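## Task

Stand the small water bottle and the black supplement bottle upright on the top of the two-door cabinet beside arm3, with each bottle's entire base resting on that top surface. Finish with the tray empty and on the arm1/arm2 side of the wall, away from the wall opening. The yellow supplement bottle has to finish upright on top of whatever furniture it currently stands on. A tray carrying items rolls along one lane on its own, and an empty tray rolls back along the other lane. The task fails if any of these three bottles (small water, black supplement, yellow supplement) contacts a roller lane while no gripper is holding it. Anything in place only because a robot is still holding it does not count. At the end, open the grippers and move the arms away.

## Robot and tools

SETUP. Four identical i2rt Big YAM arms, named arm1, arm2, arm3 and arm4. Each has six revolute joints, a two-finger gripper and a wrist camera. arm1 and arm2 share one room and arm3 and arm4 share the other. A wall with an opening separates the rooms, and two roller lanes carry a tray through it: a loaded tray rolls across on one lane by itself, and an empty tray comes back on the other. Two fixed room cameras, cam_arm1_arm2 and cam_arm3_arm4, view the rooms, and each arm has its own wrist camera (arm1_cam_wrist to arm4_cam_wrist). With joints 1 and 6 at 0 and the hand level and pointing forward, the wrist camera sits above the hand and looks toward the fingertips. The hand can reach about 1.0 m from the joint1 axis.

FRAMES. There is one shared scene frame, with its origin on the floor and +z up. The 'hand' point lies midway between the fingertips. Its z axis runs along the fingers, and the fingers open and close along its y axis. Hand poses depend on each robot's foot pose, which is never printed. Commands themselves are joint-space only.

execute_actions(actions, cameras). 'actions' is a list holding either one action object or nothing. An empty list returns the current state and images without moving anything. The action object has one optional key per robot name ('arm1' to 'arm4'). Under each key is a 'joints' object with separate named fields, not a list. Each field is an absolute target, not an offset:
- joint1_rad: -2.879 to 2.879 rad, tolerance 0.045. It rotates the arm about its foot; positive is counter-clockwise seen from above, and 0 points the arm the way its foot faces.
- joint2_rad: 0 to 3.141, tolerance 0.14. Shoulder: 0 has the upper arm pointing back, roughly level; increasing raises it and then brings it forward.
- joint3_rad: 0 to 3.019, tolerance 0.09. Elbow: 0 is fully folded; increasing opens it.
- joint4_rad: -1.692 to 1.57, tolerance 0.055. Hand pitch; positive tilts the fingers up.
- joint5_rad: -1.57 to 1.57, tolerance 0.03. Sideways hand swing; positive is toward the arm's right.
- joint6_rad: -2.094 to 2.094, tolerance 0.035. Hand roll; positive is clockwise seen from behind the hand.
- gripper_m: 0 to 0.093 m, tolerance 0.003. This is the fingertip gap in metres; each finger moves half of it. The grip force tops out at roughly 50 to 62 N per pad.
All motions in an action start together and may finish at different times. Joints move at different speeds, so the hand can swing wide between two postures. A joint or robot that you leave out may keep pushing toward an earlier target. An unknown key or an out-of-range value makes the whole call fail, and nothing moves. 'cameras' selects the images returned: leave it out, pass null or pass ['all'] for every camera, or pass [] for none. The 'pictures' line lists the cameras in the same order as the images.

wait(seconds): 0 to 10. It commands nothing, lets the scene run on, and returns state and images.

zoom_image(camera, region): gives a closer look at the latest full image from a camera. region is [x0, y0, x1, y1] in image pixels, with (0,0) at the top-left, and it can be at most 504 by 504.

read_manual(section): returns only the URDF licence texts ('licences'). It moves nothing.

finished_scene(scene): pass the current scene's number. It ends that scene for good and reports success; the next scene's task arrives in its result. The goal must already be met and stable when you call it.

RESULT LINES. joint_positions gives each joint's reading, where gripper_m is the sum of the two finger joints. joint_status reports how each commanded motion of the last accepted action ended:
- 'off_target': the joint stopped short of its target and may still be pushing.
- 'contact_stop' or 'time_out': the joint gave up its target and holds where it stopped. After a time_out, though, a joint may keep a target at most 0.375, 0.375, 0.113, 0.225, 0.075, 0.3 rad (joints 1 to 6) from where it stands and keep pushing. on_its_own lists such joints, and its 'held at' values are the held targets, not current positions. To relieve that push, command the joint to its reported position.
- 'joint command not followed' (often with a 'cause:' line) and 'not_followed': a self- and inter-arm clearance check blocked that arm's joint targets, though a gripper target in the same action still runs. The blocked targets may be retried on later actions until they pass.
If a stop is reported, later execute_actions, wait and finished_scene calls in that same reply are skipped. Joint torques are the drive outputs in arm-joint order; they are noisy, offset for each unit and affected by friction, and are nonzero even in free air. A MOTOR HOT line appears from 85 °C. At 100 °C an OVER-TEMPERATURE FAULT stops that arm's motors and gripper and the arm drops, and joint_status shows 'limit_stop_at_motor_heat' until you resend the targets. Holding a load, including while you are thinking, builds heat.

CAUTIONS. A Big YAM does not stop when it meets resistance; it keeps pushing, sometimes hard. A hard press between two robots fails the task. The clearance check can react too late, and it ignores fingers, gripper housings and wrist cameras. No line reports that robots are touching. Targets very close to the current position may not move a joint, and a joint holding weight sags. While you think, the robots keep holding the last command, and scene physics carries on. Loose objects may occasionally get a brief push. Avoid drops, slips, slams and knocking anything out of the work area or onto the floor, which fails the task. Never let a goal bottle or the can rest unheld on a roller lane.

Each tool is called after ">>>" as name(argument=value, ...), one argument or row to a line, values as JSON.

## Session

>>> execute_actions(
  actions=[],
)

Scene clock: 0.00 s.
Joint torques (N m, as the arm reports them, + toward a larger angle): no reading
arm1.joint_positions: joint1_rad=+0.432 joint2_rad=+0.375 joint3_rad=+1.360 joint4_rad=-1.263 joint5_rad=-0.256 joint6_rad=+0.594 gripper_m=+0.094
arm1.joint_status: not commanded
arm1.hand: x=-1.2564 y=-0.4964 z=+1.4713 quat_wxyz=(-0.052, +0.581, -0.544, -0.603) (m; scene frame)
arm2.joint_positions: joint1_rad=+0.544 joint2_rad=+0.273 joint3_rad=+1.316 joint4_rad=-1.432 joint5_rad=-0.255 joint6_rad=-0.778 gripper_m=+0.094
arm2.joint_status: not commanded
arm2.hand: x=-1.7130 y=+0.2116 z=+1.4568 quat_wxyz=(-0.561, +0.551, -0.618, -0.031) (m; scene frame)
arm3.joint_positions: joint1_rad=+0.521 joint2_rad=+0.493 joint3_rad=+1.354 joint4_rad=-1.505 joint5_rad=-0.287 joint6_rad=+0.378 gripper_m=+0.094
arm3.joint_status: not commanded
arm3.hand: x=+1.0091 y=-0.4928 z=+1.4016 quat_wxyz=(-0.019, +0.725, -0.514, -0.458) (m; scene frame)
arm4.joint_positions: joint1_rad=+0.029 joint2_rad=+0.300 joint3_rad=+1.441 joint4_rad=-1.169 joint5_rad=-0.147 joint6_rad=+0.230 gripper_m=+0.094
arm4.joint_status: not commanded
arm4.hand: x=+1.6936 y=+0.0966 z=+1.5378 quat_wxyz=(+0.126, +0.719, -0.028, -0.683) (m; scene frame)
pictures: arm1_cam_wrist, arm2_cam_wrist, arm3_cam_wrist, arm4_cam_wrist, cam_arm1_arm2, cam_arm3_arm4
Images, in order (width x height): arm1_cam_wrist 504x504, arm2_cam_wrist 504x504, arm3_cam_wrist 504x504, arm4_cam_wrist 504x504, cam_arm1_arm2 504x504, cam_arm3_arm4 504x504.

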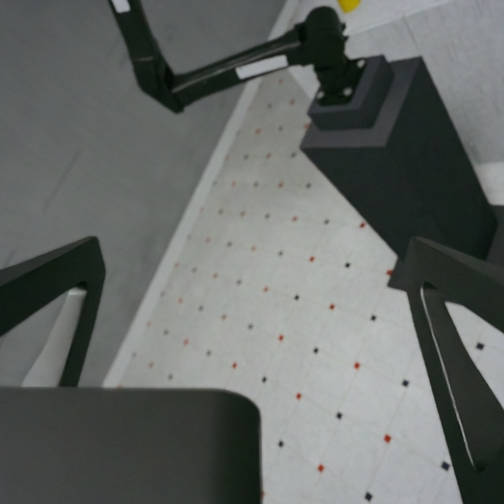

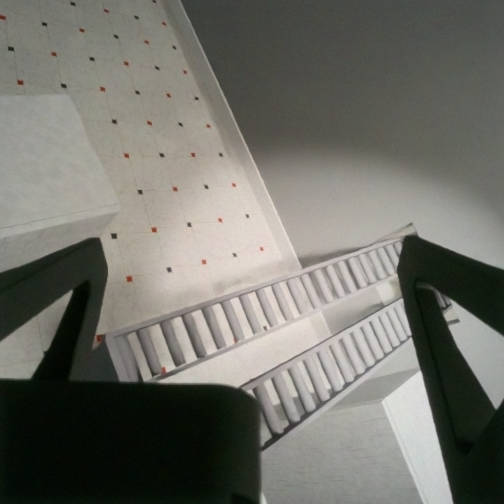

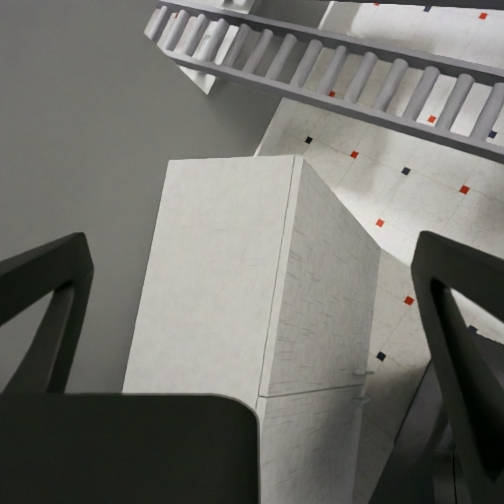

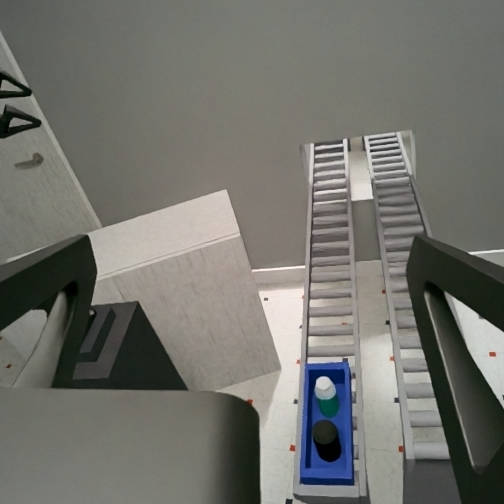

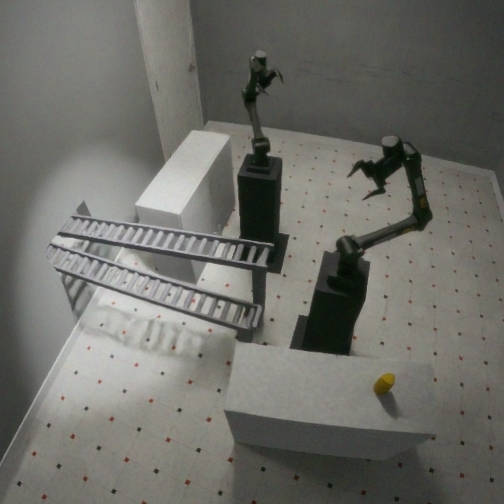

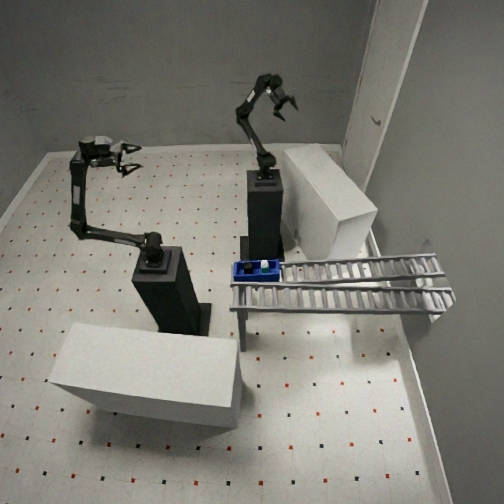

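>>> execute_actions(
  actions=[
    {"arm3":{"joints":{"joint1_rad":0.0,"joint2_rad":1.646,"joint3_rad":1.666,"joint4_rad":-1.591,"joint5_rad":0,"joint6_rad":0}}},
  ],
  cameras=["arm3_cam_wrist","arm4_cam_wrist","cam_arm3_arm4"],
)

Scene clock: 99.70 s.
Joint torques (N m, as the arm reports them, + toward a larger angle): arm1=[ 1.07  3.86  9.45  2.67 -0.04 -0.06] | arm2=[ 0.55  8.7   6.78  2.07 -0.18  0.09] | arm3=[ -1.34 -13.02   8.41  -0.11   0.1   -0.13] | arm4=[-1.31  7.3   6.35  1.76 -0.07 -0.06]
arm1.joint_positions: joint1_rad=+0.432 joint2_rad=+0.375 joint3_rad=+1.360 joint4_rad=-1.263 joint5_rad=-0.256 joint6_rad=+0.594 gripper_m=+0.094
arm1.joint_status: not commanded
arm1.hand: x=-1.2564 y=-0.4964 z=+1.4713 quat_wxyz=(-0.052, +0.581, -0.544, -0.603) (m; scene frame)
arm2.joint_positions: joint1_rad=+0.544 joint2_rad=+0.273 joint3_rad=+1.316 joint4_rad=-1.432 joint5_rad=-0.255 joint6_rad=-0.778 gripper_m=+0.094
arm2.joint_status: not commanded
arm2.hand: x=-1.7130 y=+0.2116 z=+1.4568 quat_wxyz=(-0.561, +0.551, -0.618, -0.031) (m; scene frame)
arm3.joint_positions: joint1_rad=+0.008 joint2_rad=+1.654 joint3_rad=+1.651 joint4_rad=-1.573 joint5_rad=-0.003 joint6_rad=+0.009 gripper_m=+0.094
arm3.joint_status: all done
arm3.hand: x=+1.1112 y=-0.1002 z=+1.1440 quat_wxyz=(-0.002, +0.723, -0.691, +0.003) (m; scene frame)
arm4.joint_positions: joint1_rad=+0.029 joint2_rad=+0.300 joint3_rad=+1.441 joint4_rad=-1.169 joint5_rad=-0.147 joint6_rad=+0.230 gripper_m=+0.094
arm4.joint_status: not commanded
arm4.hand: x=+1.6936 y=+0.0966 z=+1.5378 quat_wxyz=(+0.126, +0.719, -0.028, -0.683) (m; scene frame)
pictures: arm3_cam_wrist, arm4_cam_wrist, cam_arm3_arm4
Images, in order (width x height): arm3_cam_wrist 504x504, arm4_cam_wrist 504x504, cam_arm3_arm4 504x504.

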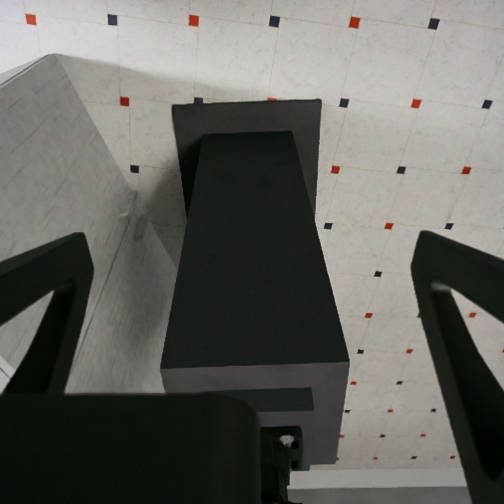

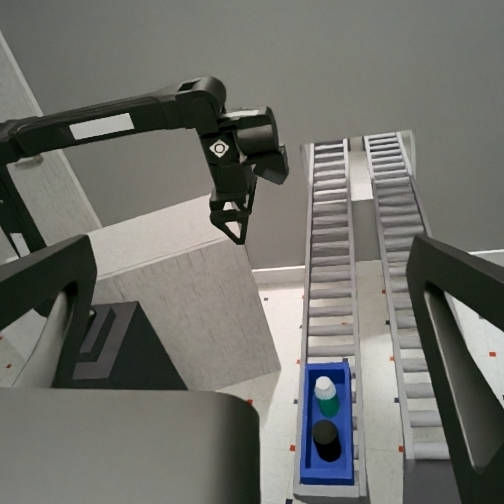

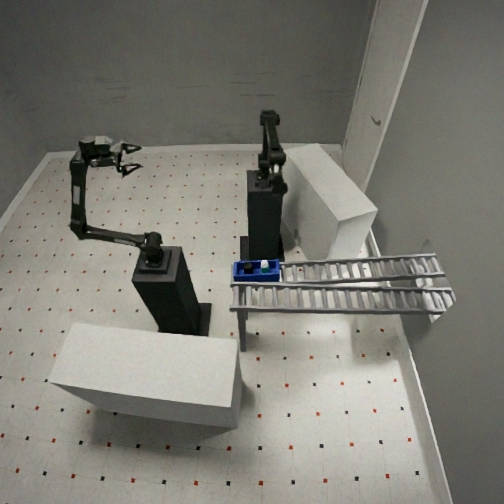

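>>> execute_actions(
  actions=[
    {"arm3":{"joints":{"joint1_rad":-0.04,"joint2_rad":1.85,"joint3_rad":1.71,"joint4_rad":-0.87,"joint5_rad":0,"joint6_rad":0}}},
  ],
  cameras=["arm3_cam_wrist","arm4_cam_wrist","cam_arm3_arm4"],
)

Scene clock: 152.63 s.
Joint torques (N m, as the arm reports them, + toward a larger angle): arm1=[ 1.02  4.    9.42  2.65 -0.05 -0.05] | arm2=[ 0.68  8.66  6.77  2.03 -0.17  0.09] | arm3=[ -1.44 -17.83  10.56   2.24   0.12  -0.15] | arm4=[-1.47  7.54  6.35  1.75 -0.07 -0.05]
arm1.joint_positions: joint1_rad=+0.432 joint2_rad=+0.375 joint3_rad=+1.360 joint4_rad=-1.263 joint5_rad=-0.256 joint6_rad=+0.594 gripper_m=+0.094
arm1.joint_status: not commanded
arm1.hand: x=-1.2564 y=-0.4964 z=+1.4713 quat_wxyz=(-0.052, +0.581, -0.544, -0.603) (m; scene frame)
arm2.joint_positions: joint1_rad=+0.544 joint2_rad=+0.273 joint3_rad=+1.316 joint4_rad=-1.432 joint5_rad=-0.255 joint6_rad=-0.778 gripper_m=+0.094
arm2.joint_status: not commanded
arm2.hand: x=-1.7130 y=+0.2116 z=+1.4568 quat_wxyz=(-0.561, +0.551, -0.618, -0.031) (m; scene frame)
arm3.joint_positions: joint1_rad=-0.034 joint2_rad=+1.870 joint3_rad=+1.670 joint4_rad=-0.895 joint5_rad=-0.003 joint6_rad=+0.009 gripper_m=+0.094
arm3.joint_status: all done
arm3.hand: x=+1.1309 y=+0.0845 z=+1.0677 quat_wxyz=(-0.169, +0.689, -0.685, -0.168) (m; scene frame)
arm4.joint_positions: joint1_rad=+0.029 joint2_rad=+0.300 joint3_rad=+1.441 joint4_rad=-1.169 joint5_rad=-0.147 joint6_rad=+0.230 gripper_m=+0.094
arm4.joint_status: not commanded
arm4.hand: x=+1.6936 y=+0.0966 z=+1.5378 quat_wxyz=(+0.126, +0.719, -0.028, -0.683) (m; scene frame)
pictures: arm3_cam_wrist, arm4_cam_wrist, cam_arm3_arm4
Images, in order (width x height): arm3_cam_wrist 504x504, arm4_cam_wrist 504x504, cam_arm3_arm4 504x504.

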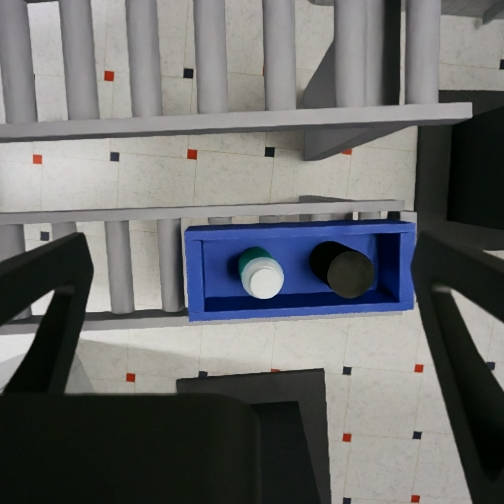

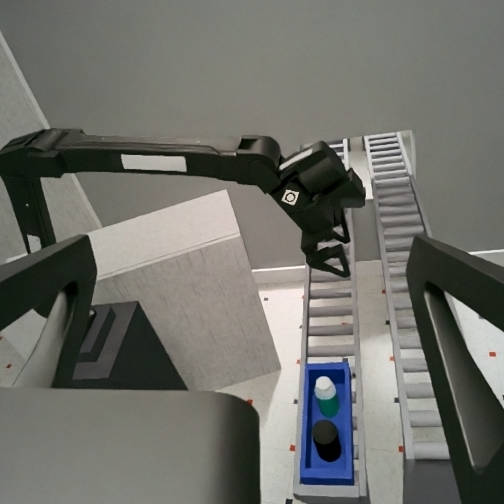

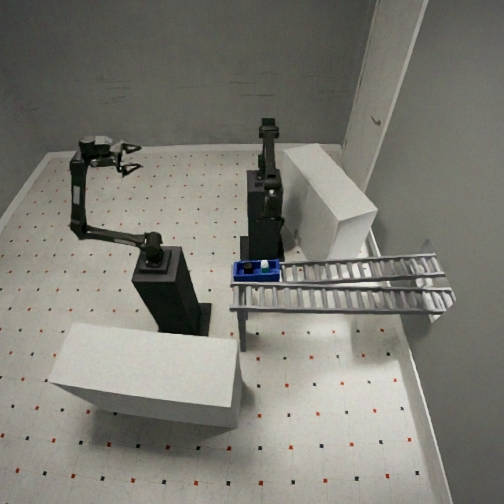

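>>> zoom_image(
  camera="arm4_cam_wrist",
  region=[250, 150, 450, 504],
)

>>> zoom_image(
  camera="arm3_cam_wrist",
  region=[150, 150, 450, 400],
)

Region (250, 150, 450, 504) of arm4_cam_wrist's 504x504 image, scaled by 1.424, with more detail than that image has; it fills the left 285 columns of this view, and the rest is white.

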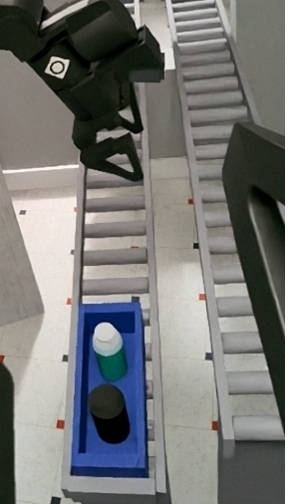

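Region (150, 150, 450, 400) of arm3_cam_wrist's 504x504 image, scaled by 1.680, with more detail than that image has.

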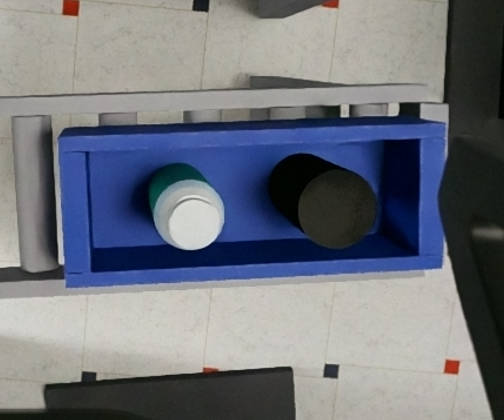

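>>> zoom_image(
  camera="cam_arm3_arm4",
  region=[210, 230, 330, 330],
)

>>> zoom_image(
  camera="arm4_cam_wrist",
  region=[270, 340, 430, 504],
)

Region (210, 230, 330, 330) of cam_arm3_arm4's 504x504 image, scaled by 4.200, with more detail than that image has.

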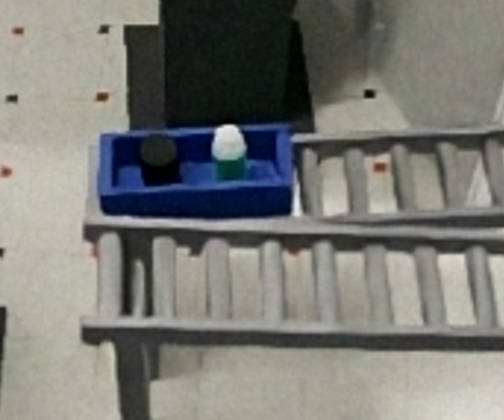

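Region (270, 340, 430, 504) of arm4_cam_wrist's 504x504 image, scaled by 3.073, with more detail than that image has; it fills the left 492 columns of this view, and the rest is white.

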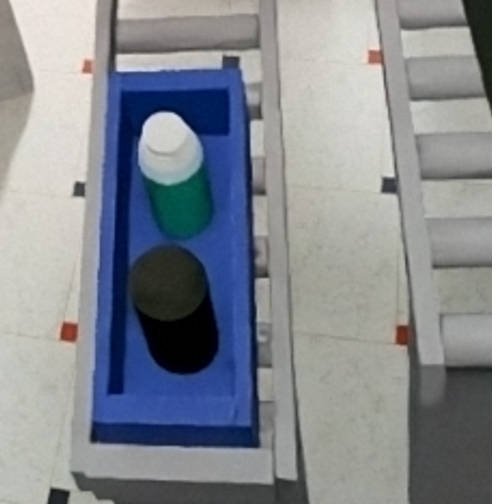

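>>> execute_actions(
  actions=[
    {"arm3":{"joints":{"joint1_rad":-0.06,"joint2_rad":2.195,"joint3_rad":1.575,"joint4_rad":-0.89,"joint5_rad":0,"joint6_rad":0,"gripper_m":0.08}}},
  ],
  cameras=["arm3_cam_wrist","arm4_cam_wrist","cam_arm3_arm4"],
)

Scene clock: 274.00 s.
Joint torques (N m, as the arm reports them, + toward a larger angle): arm1=[ 0.97  3.97  9.41  2.62 -0.06 -0.05] | arm2=[ 0.7   8.52  6.76  2.03 -0.17  0.1 ] | arm3=[ -1.38 -18.61   7.76   0.85   0.08  -0.06] | arm4=[-1.3   7.34  6.31  1.72 -0.08 -0.06]
arm1.joint_positions: joint1_rad=+0.432 joint2_rad=+0.375 joint3_rad=+1.360 joint4_rad=-1.263 joint5_rad=-0.256 joint6_rad=+0.594 gripper_m=+0.094
arm1.joint_status: not commanded
arm1.hand: x=-1.2564 y=-0.4964 z=+1.4713 quat_wxyz=(-0.052, +0.581, -0.544, -0.603) (m; scene frame)
arm2.joint_positions: joint1_rad=+0.544 joint2_rad=+0.273 joint3_rad=+1.316 joint4_rad=-1.432 joint5_rad=-0.255 joint6_rad=-0.778 gripper_m=+0.094
arm2.joint_status: not commanded
arm2.hand: x=-1.7130 y=+0.2116 z=+1.4568 quat_wxyz=(-0.561, +0.551, -0.618, -0.031) (m; scene frame)
arm3.joint_positions: joint1_rad=-0.048 joint2_rad=+2.212 joint3_rad=+1.549 joint4_rad=-0.895 joint5_rad=-0.003 joint6_rad=+0.009 gripper_m=+0.080
arm3.joint_status: all done
arm3.hand: x=+1.1430 y=+0.0070 z=+0.8014 quat_wxyz=(-0.008, +0.703, -0.711, -0.004) (m; scene frame)
arm4.joint_positions: joint1_rad=+0.029 joint2_rad=+0.300 joint3_rad=+1.441 joint4_rad=-1.169 joint5_rad=-0.147 joint6_rad=+0.230 gripper_m=+0.094
arm4.joint_status: not commanded
arm4.hand: x=+1.6936 y=+0.0966 z=+1.5378 quat_wxyz=(+0.126, +0.719, -0.028, -0.683) (m; scene frame)
pictures: arm3_cam_wrist, arm4_cam_wrist, cam_arm3_arm4
Images, in order (width x height): arm3_cam_wrist 504x504, arm4_cam_wrist 504x504, cam_arm3_arm4 504x504.

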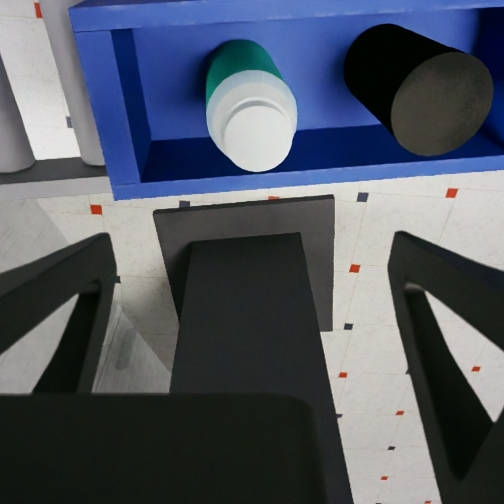

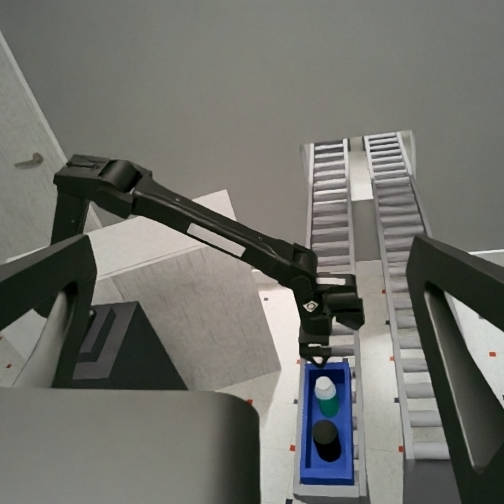

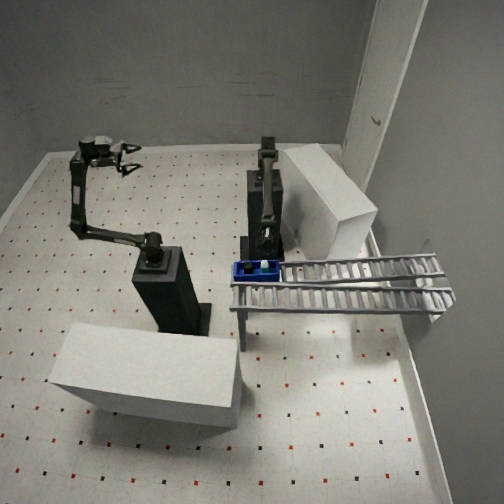

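>>> execute_actions(
  actions=[
    {"arm3":{"joints":{"joint1_rad":-0.06,"joint2_rad":2.31,"joint3_rad":1.577,"joint4_rad":-0.78,"joint5_rad":0,"joint6_rad":0,"gripper_m":0.08}}},
  ],
  cameras=["arm3_cam_wrist","arm4_cam_wrist"],
)

Scene clock: 313.50 s.
Joint torques (N m, as the arm reports them, + toward a larger angle): arm1=[ 1.08  4.11  9.41  2.64 -0.03 -0.05] | arm2=[ 0.7   8.75  6.78  2.05 -0.18  0.09] | arm3=[ -1.79 -17.64   7.26   1.22   0.08  -0.13] | arm4=[-1.4   7.36  6.3   1.72 -0.07 -0.07]
arm1.joint_positions: joint1_rad=+0.432 joint2_rad=+0.375 joint3_rad=+1.360 joint4_rad=-1.263 joint5_rad=-0.256 joint6_rad=+0.594 gripper_m=+0.094
arm1.joint_status: not commanded
arm1.hand: x=-1.2564 y=-0.4964 z=+1.4713 quat_wxyz=(-0.052, +0.581, -0.544, -0.603) (m; scene frame)
arm2.joint_positions: joint1_rad=+0.544 joint2_rad=+0.273 joint3_rad=+1.316 joint4_rad=-1.432 joint5_rad=-0.255 joint6_rad=-0.778 gripper_m=+0.094
arm2.joint_status: not commanded
arm2.hand: x=-1.7130 y=+0.2116 z=+1.4568 quat_wxyz=(-0.561, +0.551, -0.618, -0.031) (m; scene frame)
arm3.joint_positions: joint1_rad=-0.048 joint2_rad=+2.309 joint3_rad=+1.549 joint4_rad=-0.798 joint5_rad=-0.003 joint6_rad=+0.009 gripper_m=+0.080
arm3.joint_status: all done
arm3.hand: x=+1.1436 y=+0.0071 z=+0.7447 quat_wxyz=(-0.008, +0.703, -0.711, -0.003) (m; scene frame)
arm4.joint_positions: joint1_rad=+0.029 joint2_rad=+0.300 joint3_rad=+1.441 joint4_rad=-1.169 joint5_rad=-0.147 joint6_rad=+0.230 gripper_m=+0.094
arm4.joint_status: not commanded
arm4.hand: x=+1.6936 y=+0.0966 z=+1.5378 quat_wxyz=(+0.126, +0.719, -0.028, -0.683) (m; scene frame)
pictures: arm3_cam_wrist, arm4_cam_wrist
Images, in order (width x height): arm3_cam_wrist 504x504, arm4_cam_wrist 504x504.

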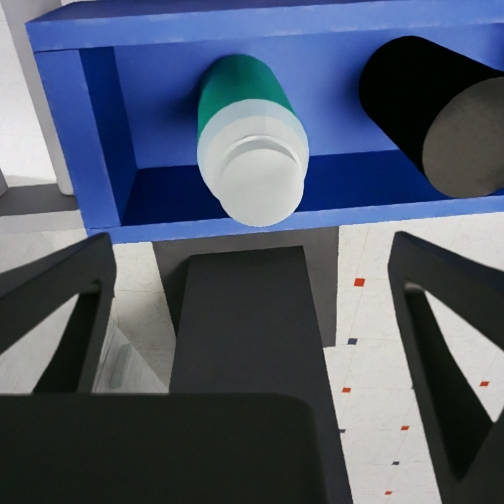

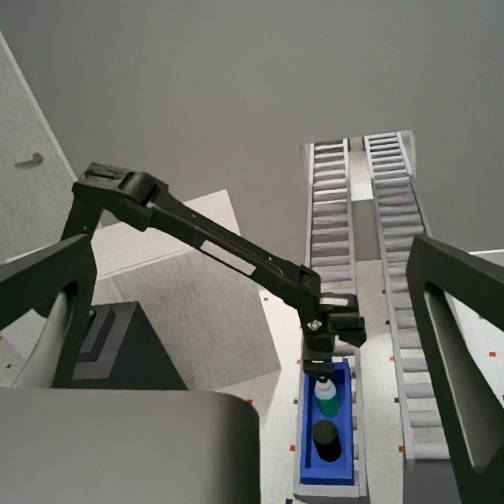

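>>> zoom_image(
  camera="arm4_cam_wrist",
  region=[270, 300, 400, 480],
)

Region (270, 300, 400, 480) of arm4_cam_wrist's 504x504 image, scaled by 2.800, with more detail than that image has.

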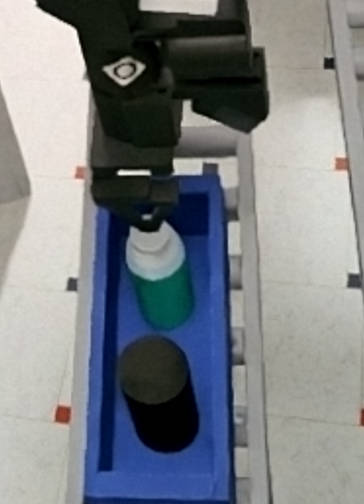

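>>> execute_actions(
  actions=[
    {"arm3":{"joints":{"joint1_rad":-0.06,"joint2_rad":2.5,"joint3_rad":1.63,"joint4_rad":-0.655,"joint5_rad":0,"joint6_rad":0,"gripper_m":0.08}}},
  ],
  cameras=["arm3_cam_wrist","arm4_cam_wrist"],
)

Scene clock: 350.97 s.
Joint torques (N m, as the arm reports them, + toward a larger angle): arm1=[ 0.84  4.02  9.42  2.6  -0.05 -0.06] | arm2=[ 0.6   8.61  6.8   2.02 -0.17  0.08] | arm3=[ -1.17 -19.69   5.64   1.02   0.03  -0.13] | arm4=[-1.75  7.07  6.33  1.77 -0.08 -0.05]
arm1.joint_positions: joint1_rad=+0.432 joint2_rad=+0.375 joint3_rad=+1.360 joint4_rad=-1.263 joint5_rad=-0.256 joint6_rad=+0.594 gripper_m=+0.094
arm1.joint_status: not commanded
arm1.hand: x=-1.2564 y=-0.4964 z=+1.4713 quat_wxyz=(-0.052, +0.581, -0.544, -0.603) (m; scene frame)
arm2.joint_positions: joint1_rad=+0.544 joint2_rad=+0.273 joint3_rad=+1.316 joint4_rad=-1.432 joint5_rad=-0.255 joint6_rad=-0.778 gripper_m=+0.094
arm2.joint_status: not commanded
arm2.hand: x=-1.7130 y=+0.2116 z=+1.4568 quat_wxyz=(-0.561, +0.551, -0.618, -0.031) (m; scene frame)
arm3.joint_positions: joint1_rad=-0.048 joint2_rad=+2.512 joint3_rad=+1.613 joint4_rad=-0.670 joint5_rad=-0.003 joint6_rad=+0.009 gripper_m=+0.080
arm3.joint_status: all done
arm3.hand: x=+1.1445 y=+0.0071 z=+0.6430 quat_wxyz=(-0.004, +0.703, -0.711, +0.000) (m; scene frame)
arm4.joint_positions: joint1_rad=+0.029 joint2_rad=+0.300 joint3_rad=+1.441 joint4_rad=-1.169 joint5_rad=-0.147 joint6_rad=+0.230 gripper_m=+0.094
arm4.joint_status: not commanded
arm4.hand: x=+1.6936 y=+0.0966 z=+1.5378 quat_wxyz=(+0.126, +0.719, -0.028, -0.683) (m; scene frame)
pictures: arm3_cam_wrist, arm4_cam_wrist
Images, in order (width x height): arm3_cam_wrist 504x504, arm4_cam_wrist 504x504.

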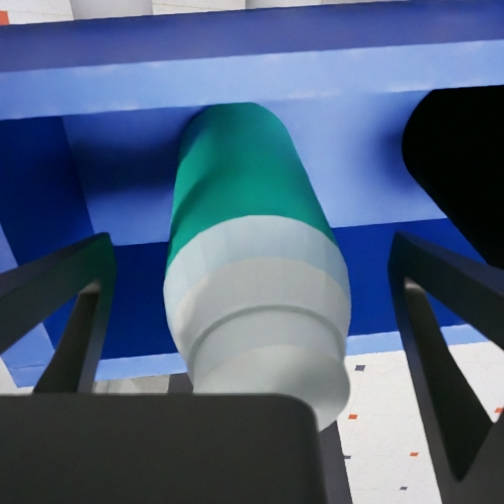

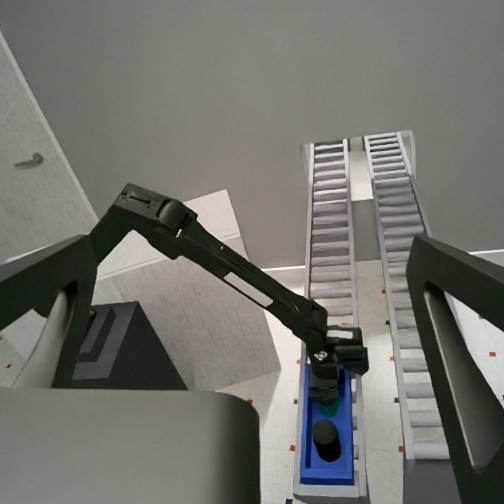

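>>> execute_actions(
  actions=[
    {"arm3":{"joints":{"gripper_m":0.035}}},
  ],
  cameras=["arm3_cam_wrist"],
)

Scene clock: 363.63 s.
Joint torques (N m, as the arm reports them, + toward a larger angle): arm1=[ 0.99  4.    9.44  2.63 -0.04 -0.05] | arm2=[ 0.52  8.67  6.8   2.06 -0.17  0.09] | arm3=[ -1.57 -18.83   5.8    1.36  -0.07  -0.05] | arm4=[-1.07  7.28  6.29  1.79 -0.08 -0.06]
arm1.joint_positions: joint1_rad=+0.432 joint2_rad=+0.375 joint3_rad=+1.360 joint4_rad=-1.263 joint5_rad=-0.256 joint6_rad=+0.594 gripper_m=+0.094
arm1.joint_status: not commanded
arm1.hand: x=-1.2564 y=-0.4964 z=+1.4713 quat_wxyz=(-0.052, +0.581, -0.544, -0.603) (m; scene frame)
arm2.joint_positions: joint1_rad=+0.544 joint2_rad=+0.273 joint3_rad=+1.316 joint4_rad=-1.432 joint5_rad=-0.255 joint6_rad=-0.778 gripper_m=+0.094
arm2.joint_status: not commanded
arm2.hand: x=-1.7130 y=+0.2116 z=+1.4568 quat_wxyz=(-0.561, +0.551, -0.618, -0.031) (m; scene frame)
arm3.joint_positions: joint1_rad=-0.048 joint2_rad=+2.512 joint3_rad=+1.613 joint4_rad=-0.670 joint5_rad=-0.001 joint6_rad=+0.008 gripper_m=+0.051
arm3.joint_status: gripper_m off_target (ended at +0.051, target +0.035)
arm3.hand: x=+1.1448 y=+0.0071 z=+0.6430 quat_wxyz=(-0.005, +0.703, -0.711, +0.001) (m; scene frame)
arm4.joint_positions: joint1_rad=+0.029 joint2_rad=+0.300 joint3_rad=+1.441 joint4_rad=-1.169 joint5_rad=-0.147 joint6_rad=+0.230 gripper_m=+0.094
arm4.joint_status: not commanded
arm4.hand: x=+1.6936 y=+0.0966 z=+1.5378 quat_wxyz=(+0.126, +0.719, -0.028, -0.683) (m; scene frame)
pictures: arm3_cam_wrist
Images, in order (width x height): arm3_cam_wrist 504x504.

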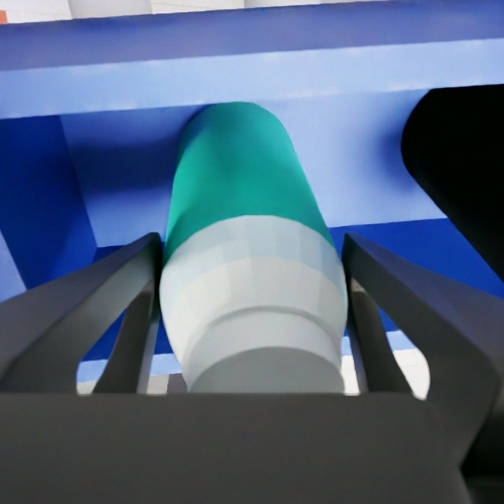

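>>> execute_actions(
  actions=[
    {"arm3":{"joints":{"joint2_rad":2.28,"joint3_rad":1.56,"joint4_rad":-0.82}}},
  ],
  cameras=["arm3_cam_wrist"],
)

>>> execute_actions(
  actions=[
    {"arm3":{"joints":{"joint2_rad":1.95,"joint3_rad":1.66,"joint4_rad":-1.25}}},
  ],
  cameras=["arm3_cam_wrist","arm4_cam_wrist","cam_arm3_arm4"],
)

Scene clock: 383.60 s.
Joint torques (N m, as the arm reports them, + toward a larger angle): arm1=[ 1.08  3.92  9.42  2.62 -0.04 -0.04] | arm2=[ 0.68  8.59  6.75  2.07 -0.16  0.09] | arm3=[ -1.2  -18.03   6.33   0.25  -0.01  -0.07] | arm4=[-1.33  7.27  6.33  1.72 -0.07 -0.05]
arm1.joint_positions: joint1_rad=+0.432 joint2_rad=+0.375 joint3_rad=+1.360 joint4_rad=-1.263 joint5_rad=-0.256 joint6_rad=+0.594 gripper_m=+0.094
arm1.joint_status: not commanded
arm1.hand: x=-1.2564 y=-0.4964 z=+1.4713 quat_wxyz=(-0.052, +0.581, -0.544, -0.603) (m; scene frame)
arm2.joint_positions: joint1_rad=+0.544 joint2_rad=+0.273 joint3_rad=+1.316 joint4_rad=-1.432 joint5_rad=-0.255 joint6_rad=-0.778 gripper_m=+0.094
arm2.joint_status: not commanded
arm2.hand: x=-1.7130 y=+0.2116 z=+1.4568 quat_wxyz=(-0.561, +0.551, -0.618, -0.031) (m; scene frame)
arm3.joint_positions: joint1_rad=-0.048 joint2_rad=+2.278 joint3_rad=+1.548 joint4_rad=-0.804 joint5_rad=-0.001 joint6_rad=+0.008 gripper_m=+0.051
arm3.joint_status: all done
arm3.hand: x=+1.1437 y=+0.0134 z=+0.7627 quat_wxyz=(-0.017, +0.703, -0.711, -0.011) (m; scene frame)
arm4.joint_positions: joint1_rad=+0.029 joint2_rad=+0.300 joint3_rad=+1.441 joint4_rad=-1.169 joint5_rad=-0.147 joint6_rad=+0.230 gripper_m=+0.094
arm4.joint_status: not commanded
arm4.hand: x=+1.6936 y=+0.0966 z=+1.5378 quat_wxyz=(+0.126, +0.719, -0.028, -0.683) (m; scene frame)
pictures: arm3_cam_wrist
Images, in order (width x height): arm3_cam_wrist 504x504.

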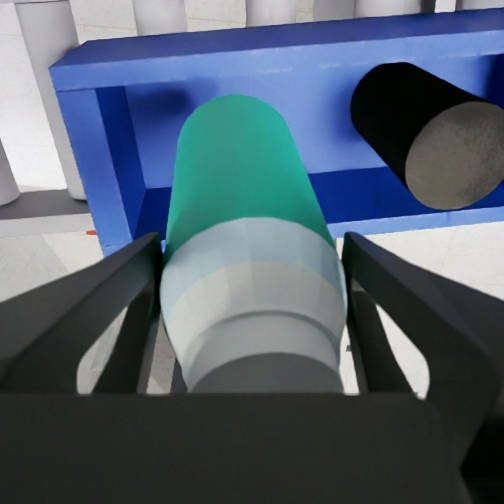

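Scene clock: 385.00 s.
Joint torques (N m, as the arm reports them, + toward a larger angle): arm1=[ 0.73  4.12  9.39  2.64 -0.05 -0.04] | arm2=[ 0.65  8.68  6.83  2.02 -0.18  0.09] | arm3=[ -1.56 -16.52   8.57  -0.21   0.    -0.1 ] | arm4=[-1.18  7.35  6.36  1.78 -0.07 -0.06]
arm1.joint_positions: joint1_rad=+0.432 joint2_rad=+0.375 joint3_rad=+1.360 joint4_rad=-1.263 joint5_rad=-0.256 joint6_rad=+0.594 gripper_m=+0.094
arm1.joint_status: not commanded
arm1.hand: x=-1.2564 y=-0.4964 z=+1.4713 quat_wxyz=(-0.052, +0.581, -0.544, -0.603) (m; scene frame)
arm2.joint_positions: joint1_rad=+0.544 joint2_rad=+0.273 joint3_rad=+1.316 joint4_rad=-1.432 joint5_rad=-0.255 joint6_rad=-0.778 gripper_m=+0.094
arm2.joint_status: not commanded
arm2.hand: x=-1.7130 y=+0.2116 z=+1.4568 quat_wxyz=(-0.561, +0.551, -0.618, -0.031) (m; scene frame)
arm3.joint_positions: joint1_rad=-0.048 joint2_rad=+1.952 joint3_rad=+1.635 joint4_rad=-1.233 joint5_rad=-0.001 joint6_rad=+0.008 gripper_m=+0.051
arm3.joint_status: all done
arm3.hand: x=+1.1416 y=-0.0067 z=+0.9807 quat_wxyz=(-0.012, +0.703, -0.711, -0.006) (m; scene frame)
arm4.joint_positions: joint1_rad=+0.029 joint2_rad=+0.300 joint3_rad=+1.441 joint4_rad=-1.169 joint5_rad=-0.147 joint6_rad=+0.230 gripper_m=+0.094
arm4.joint_status: not commanded
arm4.hand: x=+1.6936 y=+0.0966 z=+1.5378 quat_wxyz=(+0.126, +0.719, -0.028, -0.683) (m; scene frame)
pictures: arm3_cam_wrist, arm4_cam_wrist, cam_arm3_arm4
Images, in order (width x height): arm3_cam_wrist 504x504, arm4_cam_wrist 504x504, cam_arm3_arm4 504x504.

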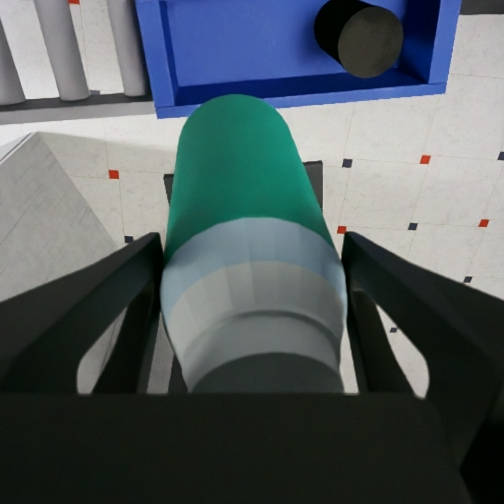

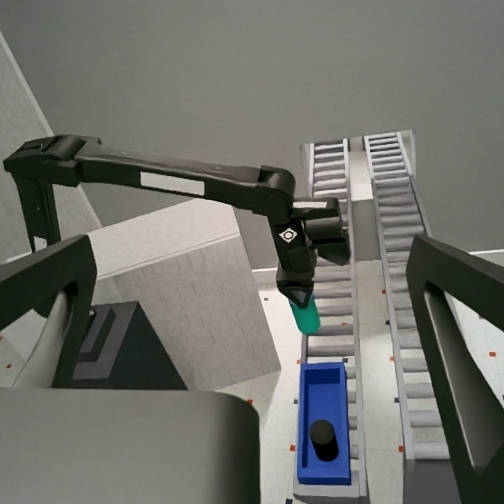

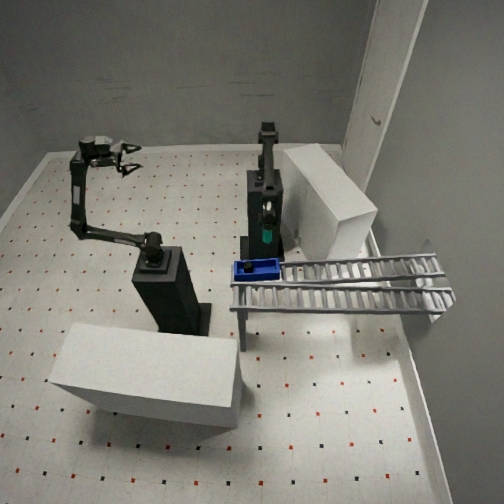

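>>> execute_actions(
  actions=[
    {"arm3":{"joints":{"joint1_rad":1.3,"joint2_rad":1.9,"joint3_rad":1.6,"joint4_rad":-1.26}}},
  ],
  cameras=["arm3_cam_wrist","arm4_cam_wrist","cam_arm3_arm4"],
)

Scene clock: 409.50 s.
Joint torques (N m, as the arm reports them, + toward a larger angle): arm1=[ 1.05  3.99  9.34  2.64 -0.05 -0.05] | arm2=[ 0.59  8.66  6.79  2.   -0.17  0.09] | arm3=[ -0.11 -19.32   7.01   0.03   0.06  -0.13] | arm4=[-1.4   7.19  6.27  1.81 -0.09 -0.06]
arm1.joint_positions: joint1_rad=+0.432 joint2_rad=+0.375 joint3_rad=+1.360 joint4_rad=-1.263 joint5_rad=-0.256 joint6_rad=+0.594 gripper_m=+0.094
arm1.joint_status: not commanded
arm1.hand: x=-1.2564 y=-0.4964 z=+1.4713 quat_wxyz=(-0.052, +0.581, -0.544, -0.603) (m; scene frame)
arm2.joint_positions: joint1_rad=+0.544 joint2_rad=+0.273 joint3_rad=+1.316 joint4_rad=-1.432 joint5_rad=-0.255 joint6_rad=-0.778 gripper_m=+0.094
arm2.joint_status: not commanded
arm2.hand: x=-1.7130 y=+0.2116 z=+1.4568 quat_wxyz=(-0.561, +0.551, -0.618, -0.031) (m; scene frame)
arm3.joint_positions: joint1_rad=+1.306 joint2_rad=+1.943 joint3_rad=+1.596 joint4_rad=-1.244 joint5_rad=-0.003 joint6_rad=+0.007 gripper_m=+0.051
arm3.joint_status: all done
arm3.hand: x=+0.5767 y=-0.4746 z=+0.9647 quat_wxyz=(+0.000, +0.993, -0.113, +0.014) (m; scene frame)
arm4.joint_positions: joint1_rad=+0.029 joint2_rad=+0.300 joint3_rad=+1.441 joint4_rad=-1.169 joint5_rad=-0.147 joint6_rad=+0.230 gripper_m=+0.094
arm4.joint_status: not commanded
arm4.hand: x=+1.6936 y=+0.0966 z=+1.5378 quat_wxyz=(+0.126, +0.719, -0.028, -0.683) (m; scene frame)
pictures: arm3_cam_wrist, arm4_cam_wrist, cam_arm3_arm4
Images, in order (width x height): arm3_cam_wrist 504x504, arm4_cam_wrist 504x504, cam_arm3_arm4 504x504.

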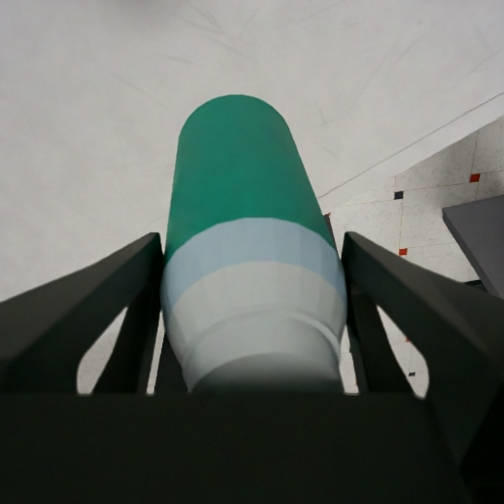

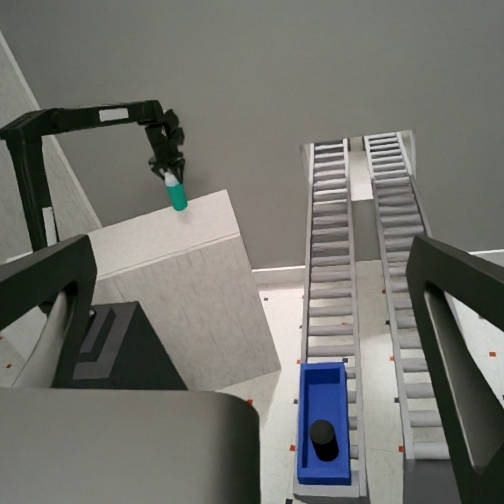

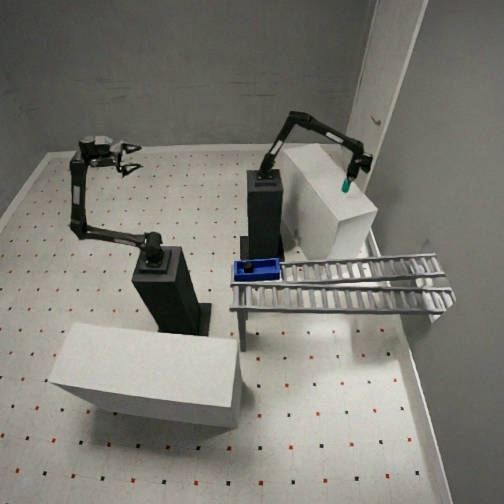

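>>> zoom_image(
  camera="arm4_cam_wrist",
  region=[110, 90, 260, 260],
)

>>> zoom_image(
  camera="cam_arm3_arm4",
  region=[280, 120, 400, 240],
)

Region (110, 90, 260, 260) of arm4_cam_wrist's 504x504 image, scaled by 2.965, with more detail than that image has; it fills the left 445 columns of this view, and the rest is white.

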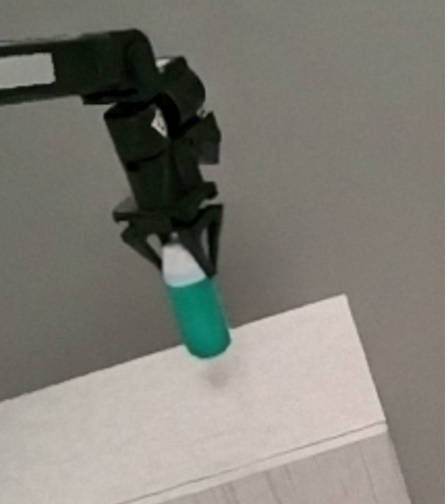

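Region (280, 120, 400, 240) of cam_arm3_arm4's 504x504 image, scaled by 4.200, with more detail than that image has.

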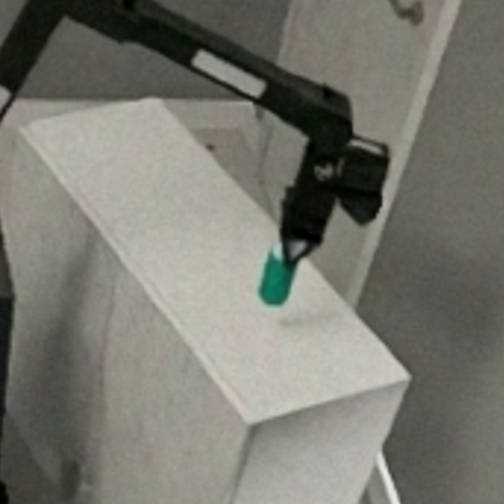

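>>> execute_actions(
  actions=[
    {"arm3":{"joints":{"joint2_rad":2.022,"joint3_rad":1.535,"joint4_rad":-1.045,"joint5_rad":0.09}}},
  ],
  cameras=["arm3_cam_wrist","arm4_cam_wrist","cam_arm3_arm4"],
)

>>> zoom_image(
  camera="arm4_cam_wrist",
  region=[110, 90, 260, 260],
)

>>> zoom_image(
  camera="cam_arm3_arm4",
  region=[300, 140, 390, 230],
)

Scene clock: 468.63 s.
Joint torques (N m, as the arm reports them, + toward a larger angle): arm1=[ 0.98  3.93  9.35  2.65 -0.05 -0.05] | arm2=[ 0.68  8.64  6.77  2.04 -0.18  0.09] | arm3=[ -0.67 -17.43   6.99   1.23   0.24  -0.15] | arm4=[-1.21  7.37  6.29  1.77 -0.08 -0.07]
arm1.joint_positions: joint1_rad=+0.432 joint2_rad=+0.375 joint3_rad=+1.360 joint4_rad=-1.263 joint5_rad=-0.256 joint6_rad=+0.594 gripper_m=+0.094
arm1.joint_status: not commanded
arm1.hand: x=-1.2564 y=-0.4964 z=+1.4713 quat_wxyz=(-0.052, +0.581, -0.544, -0.603) (m; scene frame)
arm2.joint_positions: joint1_rad=+0.544 joint2_rad=+0.273 joint3_rad=+1.316 joint4_rad=-1.432 joint5_rad=-0.255 joint6_rad=-0.778 gripper_m=+0.094
arm2.joint_status: not commanded
arm2.hand: x=-1.7130 y=+0.2116 z=+1.4568 quat_wxyz=(-0.561, +0.551, -0.618, -0.031) (m; scene frame)
arm3.joint_positions: joint1_rad=+1.306 joint2_rad=+2.039 joint3_rad=+1.524 joint4_rad=-1.062 joint5_rad=+0.085 joint6_rad=+0.007 gripper_m=+0.051
arm3.joint_status: all done
arm3.hand: x=+0.5737 y=-0.4579 z=+0.8863 quat_wxyz=(-0.045, +0.993, -0.113, +0.012) (m; scene frame)
arm4.joint_positions: joint1_rad=+0.029 joint2_rad=+0.300 joint3_rad=+1.441 joint4_rad=-1.169 joint5_rad=-0.147 joint6_rad=+0.230 gripper_m=+0.094
arm4.joint_status: not commanded
arm4.hand: x=+1.6936 y=+0.0966 z=+1.5378 quat_wxyz=(+0.126, +0.719, -0.028, -0.683) (m; scene frame)
pictures: arm3_cam_wrist, arm4_cam_wrist, cam_arm3_arm4
Images, in order (width x height): arm3_cam_wrist 504x504, arm4_cam_wrist 504x504, cam_arm3_arm4 504x504.

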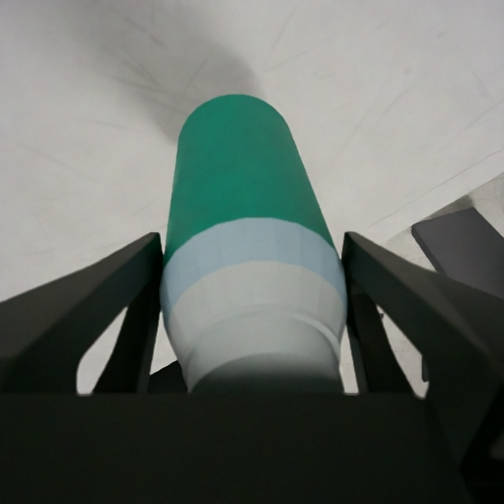

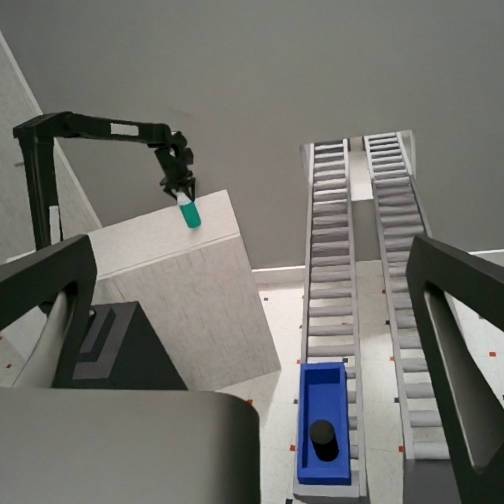

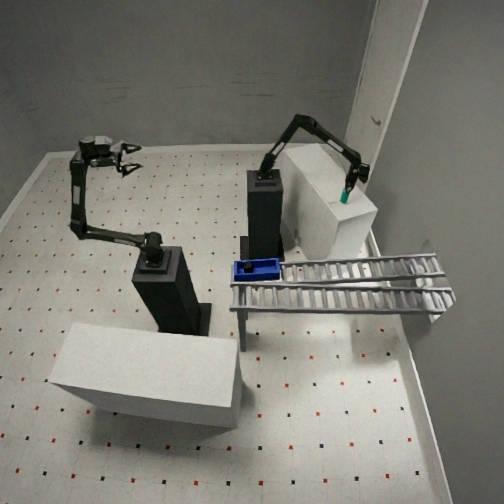

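Region (110, 90, 260, 260) of arm4_cam_wrist's 504x504 image, scaled by 2.965, with more detail than that image has; it fills the left 445 columns of this view, and the rest is white.

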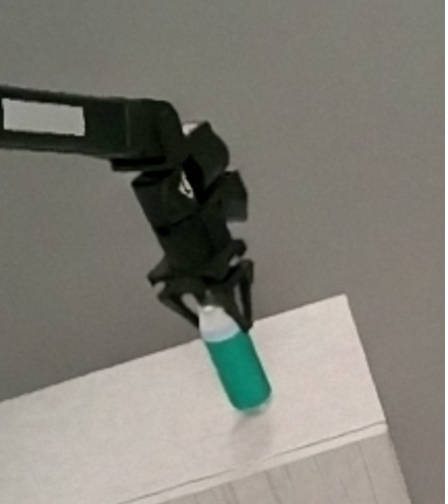

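Region (300, 140, 390, 230) of cam_arm3_arm4's 504x504 image, scaled by 5.600, with more detail than that image has.

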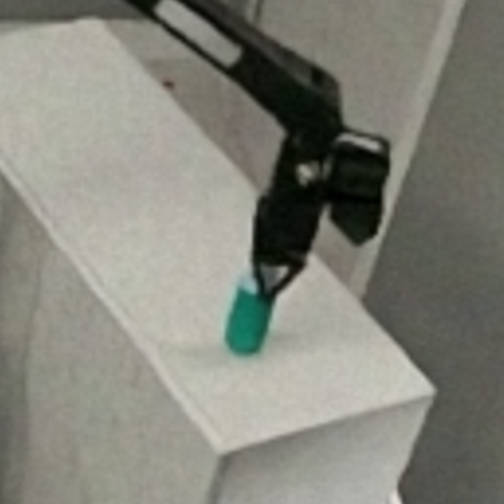

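>>> execute_actions(
  actions=[
    {"arm3":{"joints":{"joint2_rad":2.045,"joint4_rad":-1.025}}},
  ],
  cameras=["arm3_cam_wrist","arm4_cam_wrist","cam_arm3_arm4"],
)

>>> zoom_image(
  camera="arm4_cam_wrist",
  region=[140, 150, 240, 260],
)

Scene clock: 493.60 s.
Joint torques (N m, as the arm reports them, + toward a larger angle): arm1=[ 1.05  3.74  9.4   2.68 -0.03 -0.03] | arm2=[ 0.61  8.71  6.77  2.08 -0.17  0.09] | arm3=[ -2.07 -15.37   7.23   1.21   0.19  -0.02] | arm4=[-1.21  7.41  6.38  1.76 -0.07 -0.06]
arm1.joint_positions: joint1_rad=+0.432 joint2_rad=+0.375 joint3_rad=+1.360 joint4_rad=-1.263 joint5_rad=-0.256 joint6_rad=+0.594 gripper_m=+0.094
arm1.joint_status: not commanded
arm1.hand: x=-1.2564 y=-0.4964 z=+1.4713 quat_wxyz=(-0.052, +0.581, -0.544, -0.603) (m; scene frame)
arm2.joint_positions: joint1_rad=+0.544 joint2_rad=+0.273 joint3_rad=+1.316 joint4_rad=-1.432 joint5_rad=-0.255 joint6_rad=-0.778 gripper_m=+0.094
arm2.joint_status: not commanded
arm2.hand: x=-1.7130 y=+0.2116 z=+1.4568 quat_wxyz=(-0.561, +0.551, -0.618, -0.031) (m; scene frame)
arm3.joint_positions: joint1_rad=+1.306 joint2_rad=+2.039 joint3_rad=+1.524 joint4_rad=-1.044 joint5_rad=+0.085 joint6_rad=+0.007 gripper_m=+0.051
arm3.joint_status: all done
arm3.hand: x=+0.5692 y=-0.4569 z=+0.8863 quat_wxyz=(-0.046, +0.993, -0.113, +0.003) (m; scene frame)
arm4.joint_positions: joint1_rad=+0.029 joint2_rad=+0.300 joint3_rad=+1.441 joint4_rad=-1.169 joint5_rad=-0.147 joint6_rad=+0.230 gripper_m=+0.094
arm4.joint_status: not commanded
arm4.hand: x=+1.6936 y=+0.0966 z=+1.5378 quat_wxyz=(+0.126, +0.719, -0.028, -0.683) (m; scene frame)
pictures: arm3_cam_wrist, arm4_cam_wrist, cam_arm3_arm4
Images, in order (width x height): arm3_cam_wrist 504x504, arm4_cam_wrist 504x504, cam_arm3_arm4 504x504.

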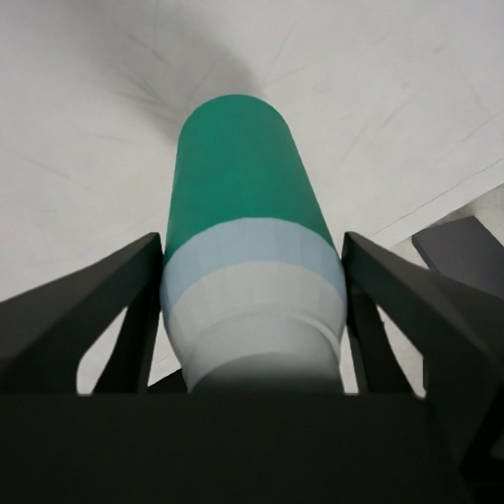

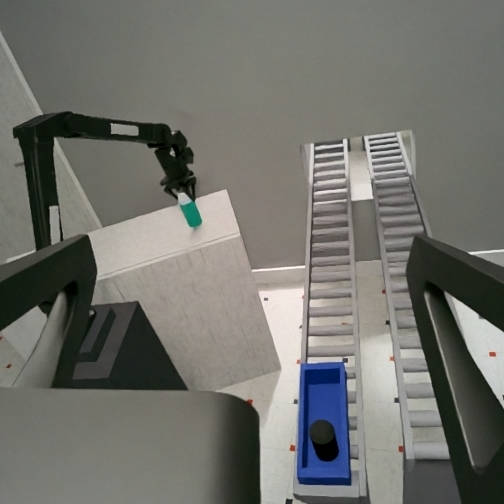

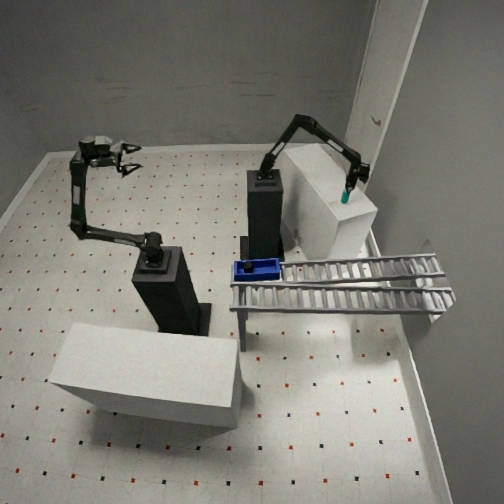

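Region (140, 150, 240, 260) of arm4_cam_wrist's 504x504 image, scaled by 4.582, with more detail than that image has; it fills the left 458 columns of this view, and the rest is white.

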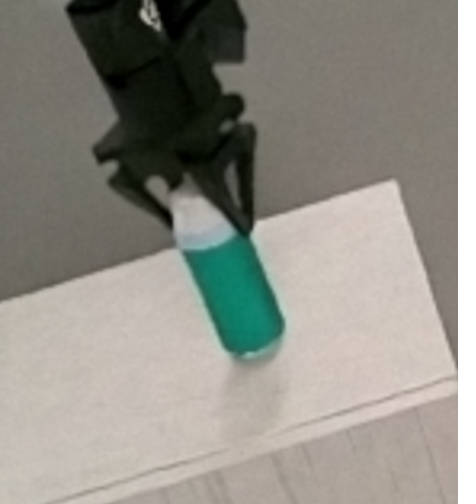

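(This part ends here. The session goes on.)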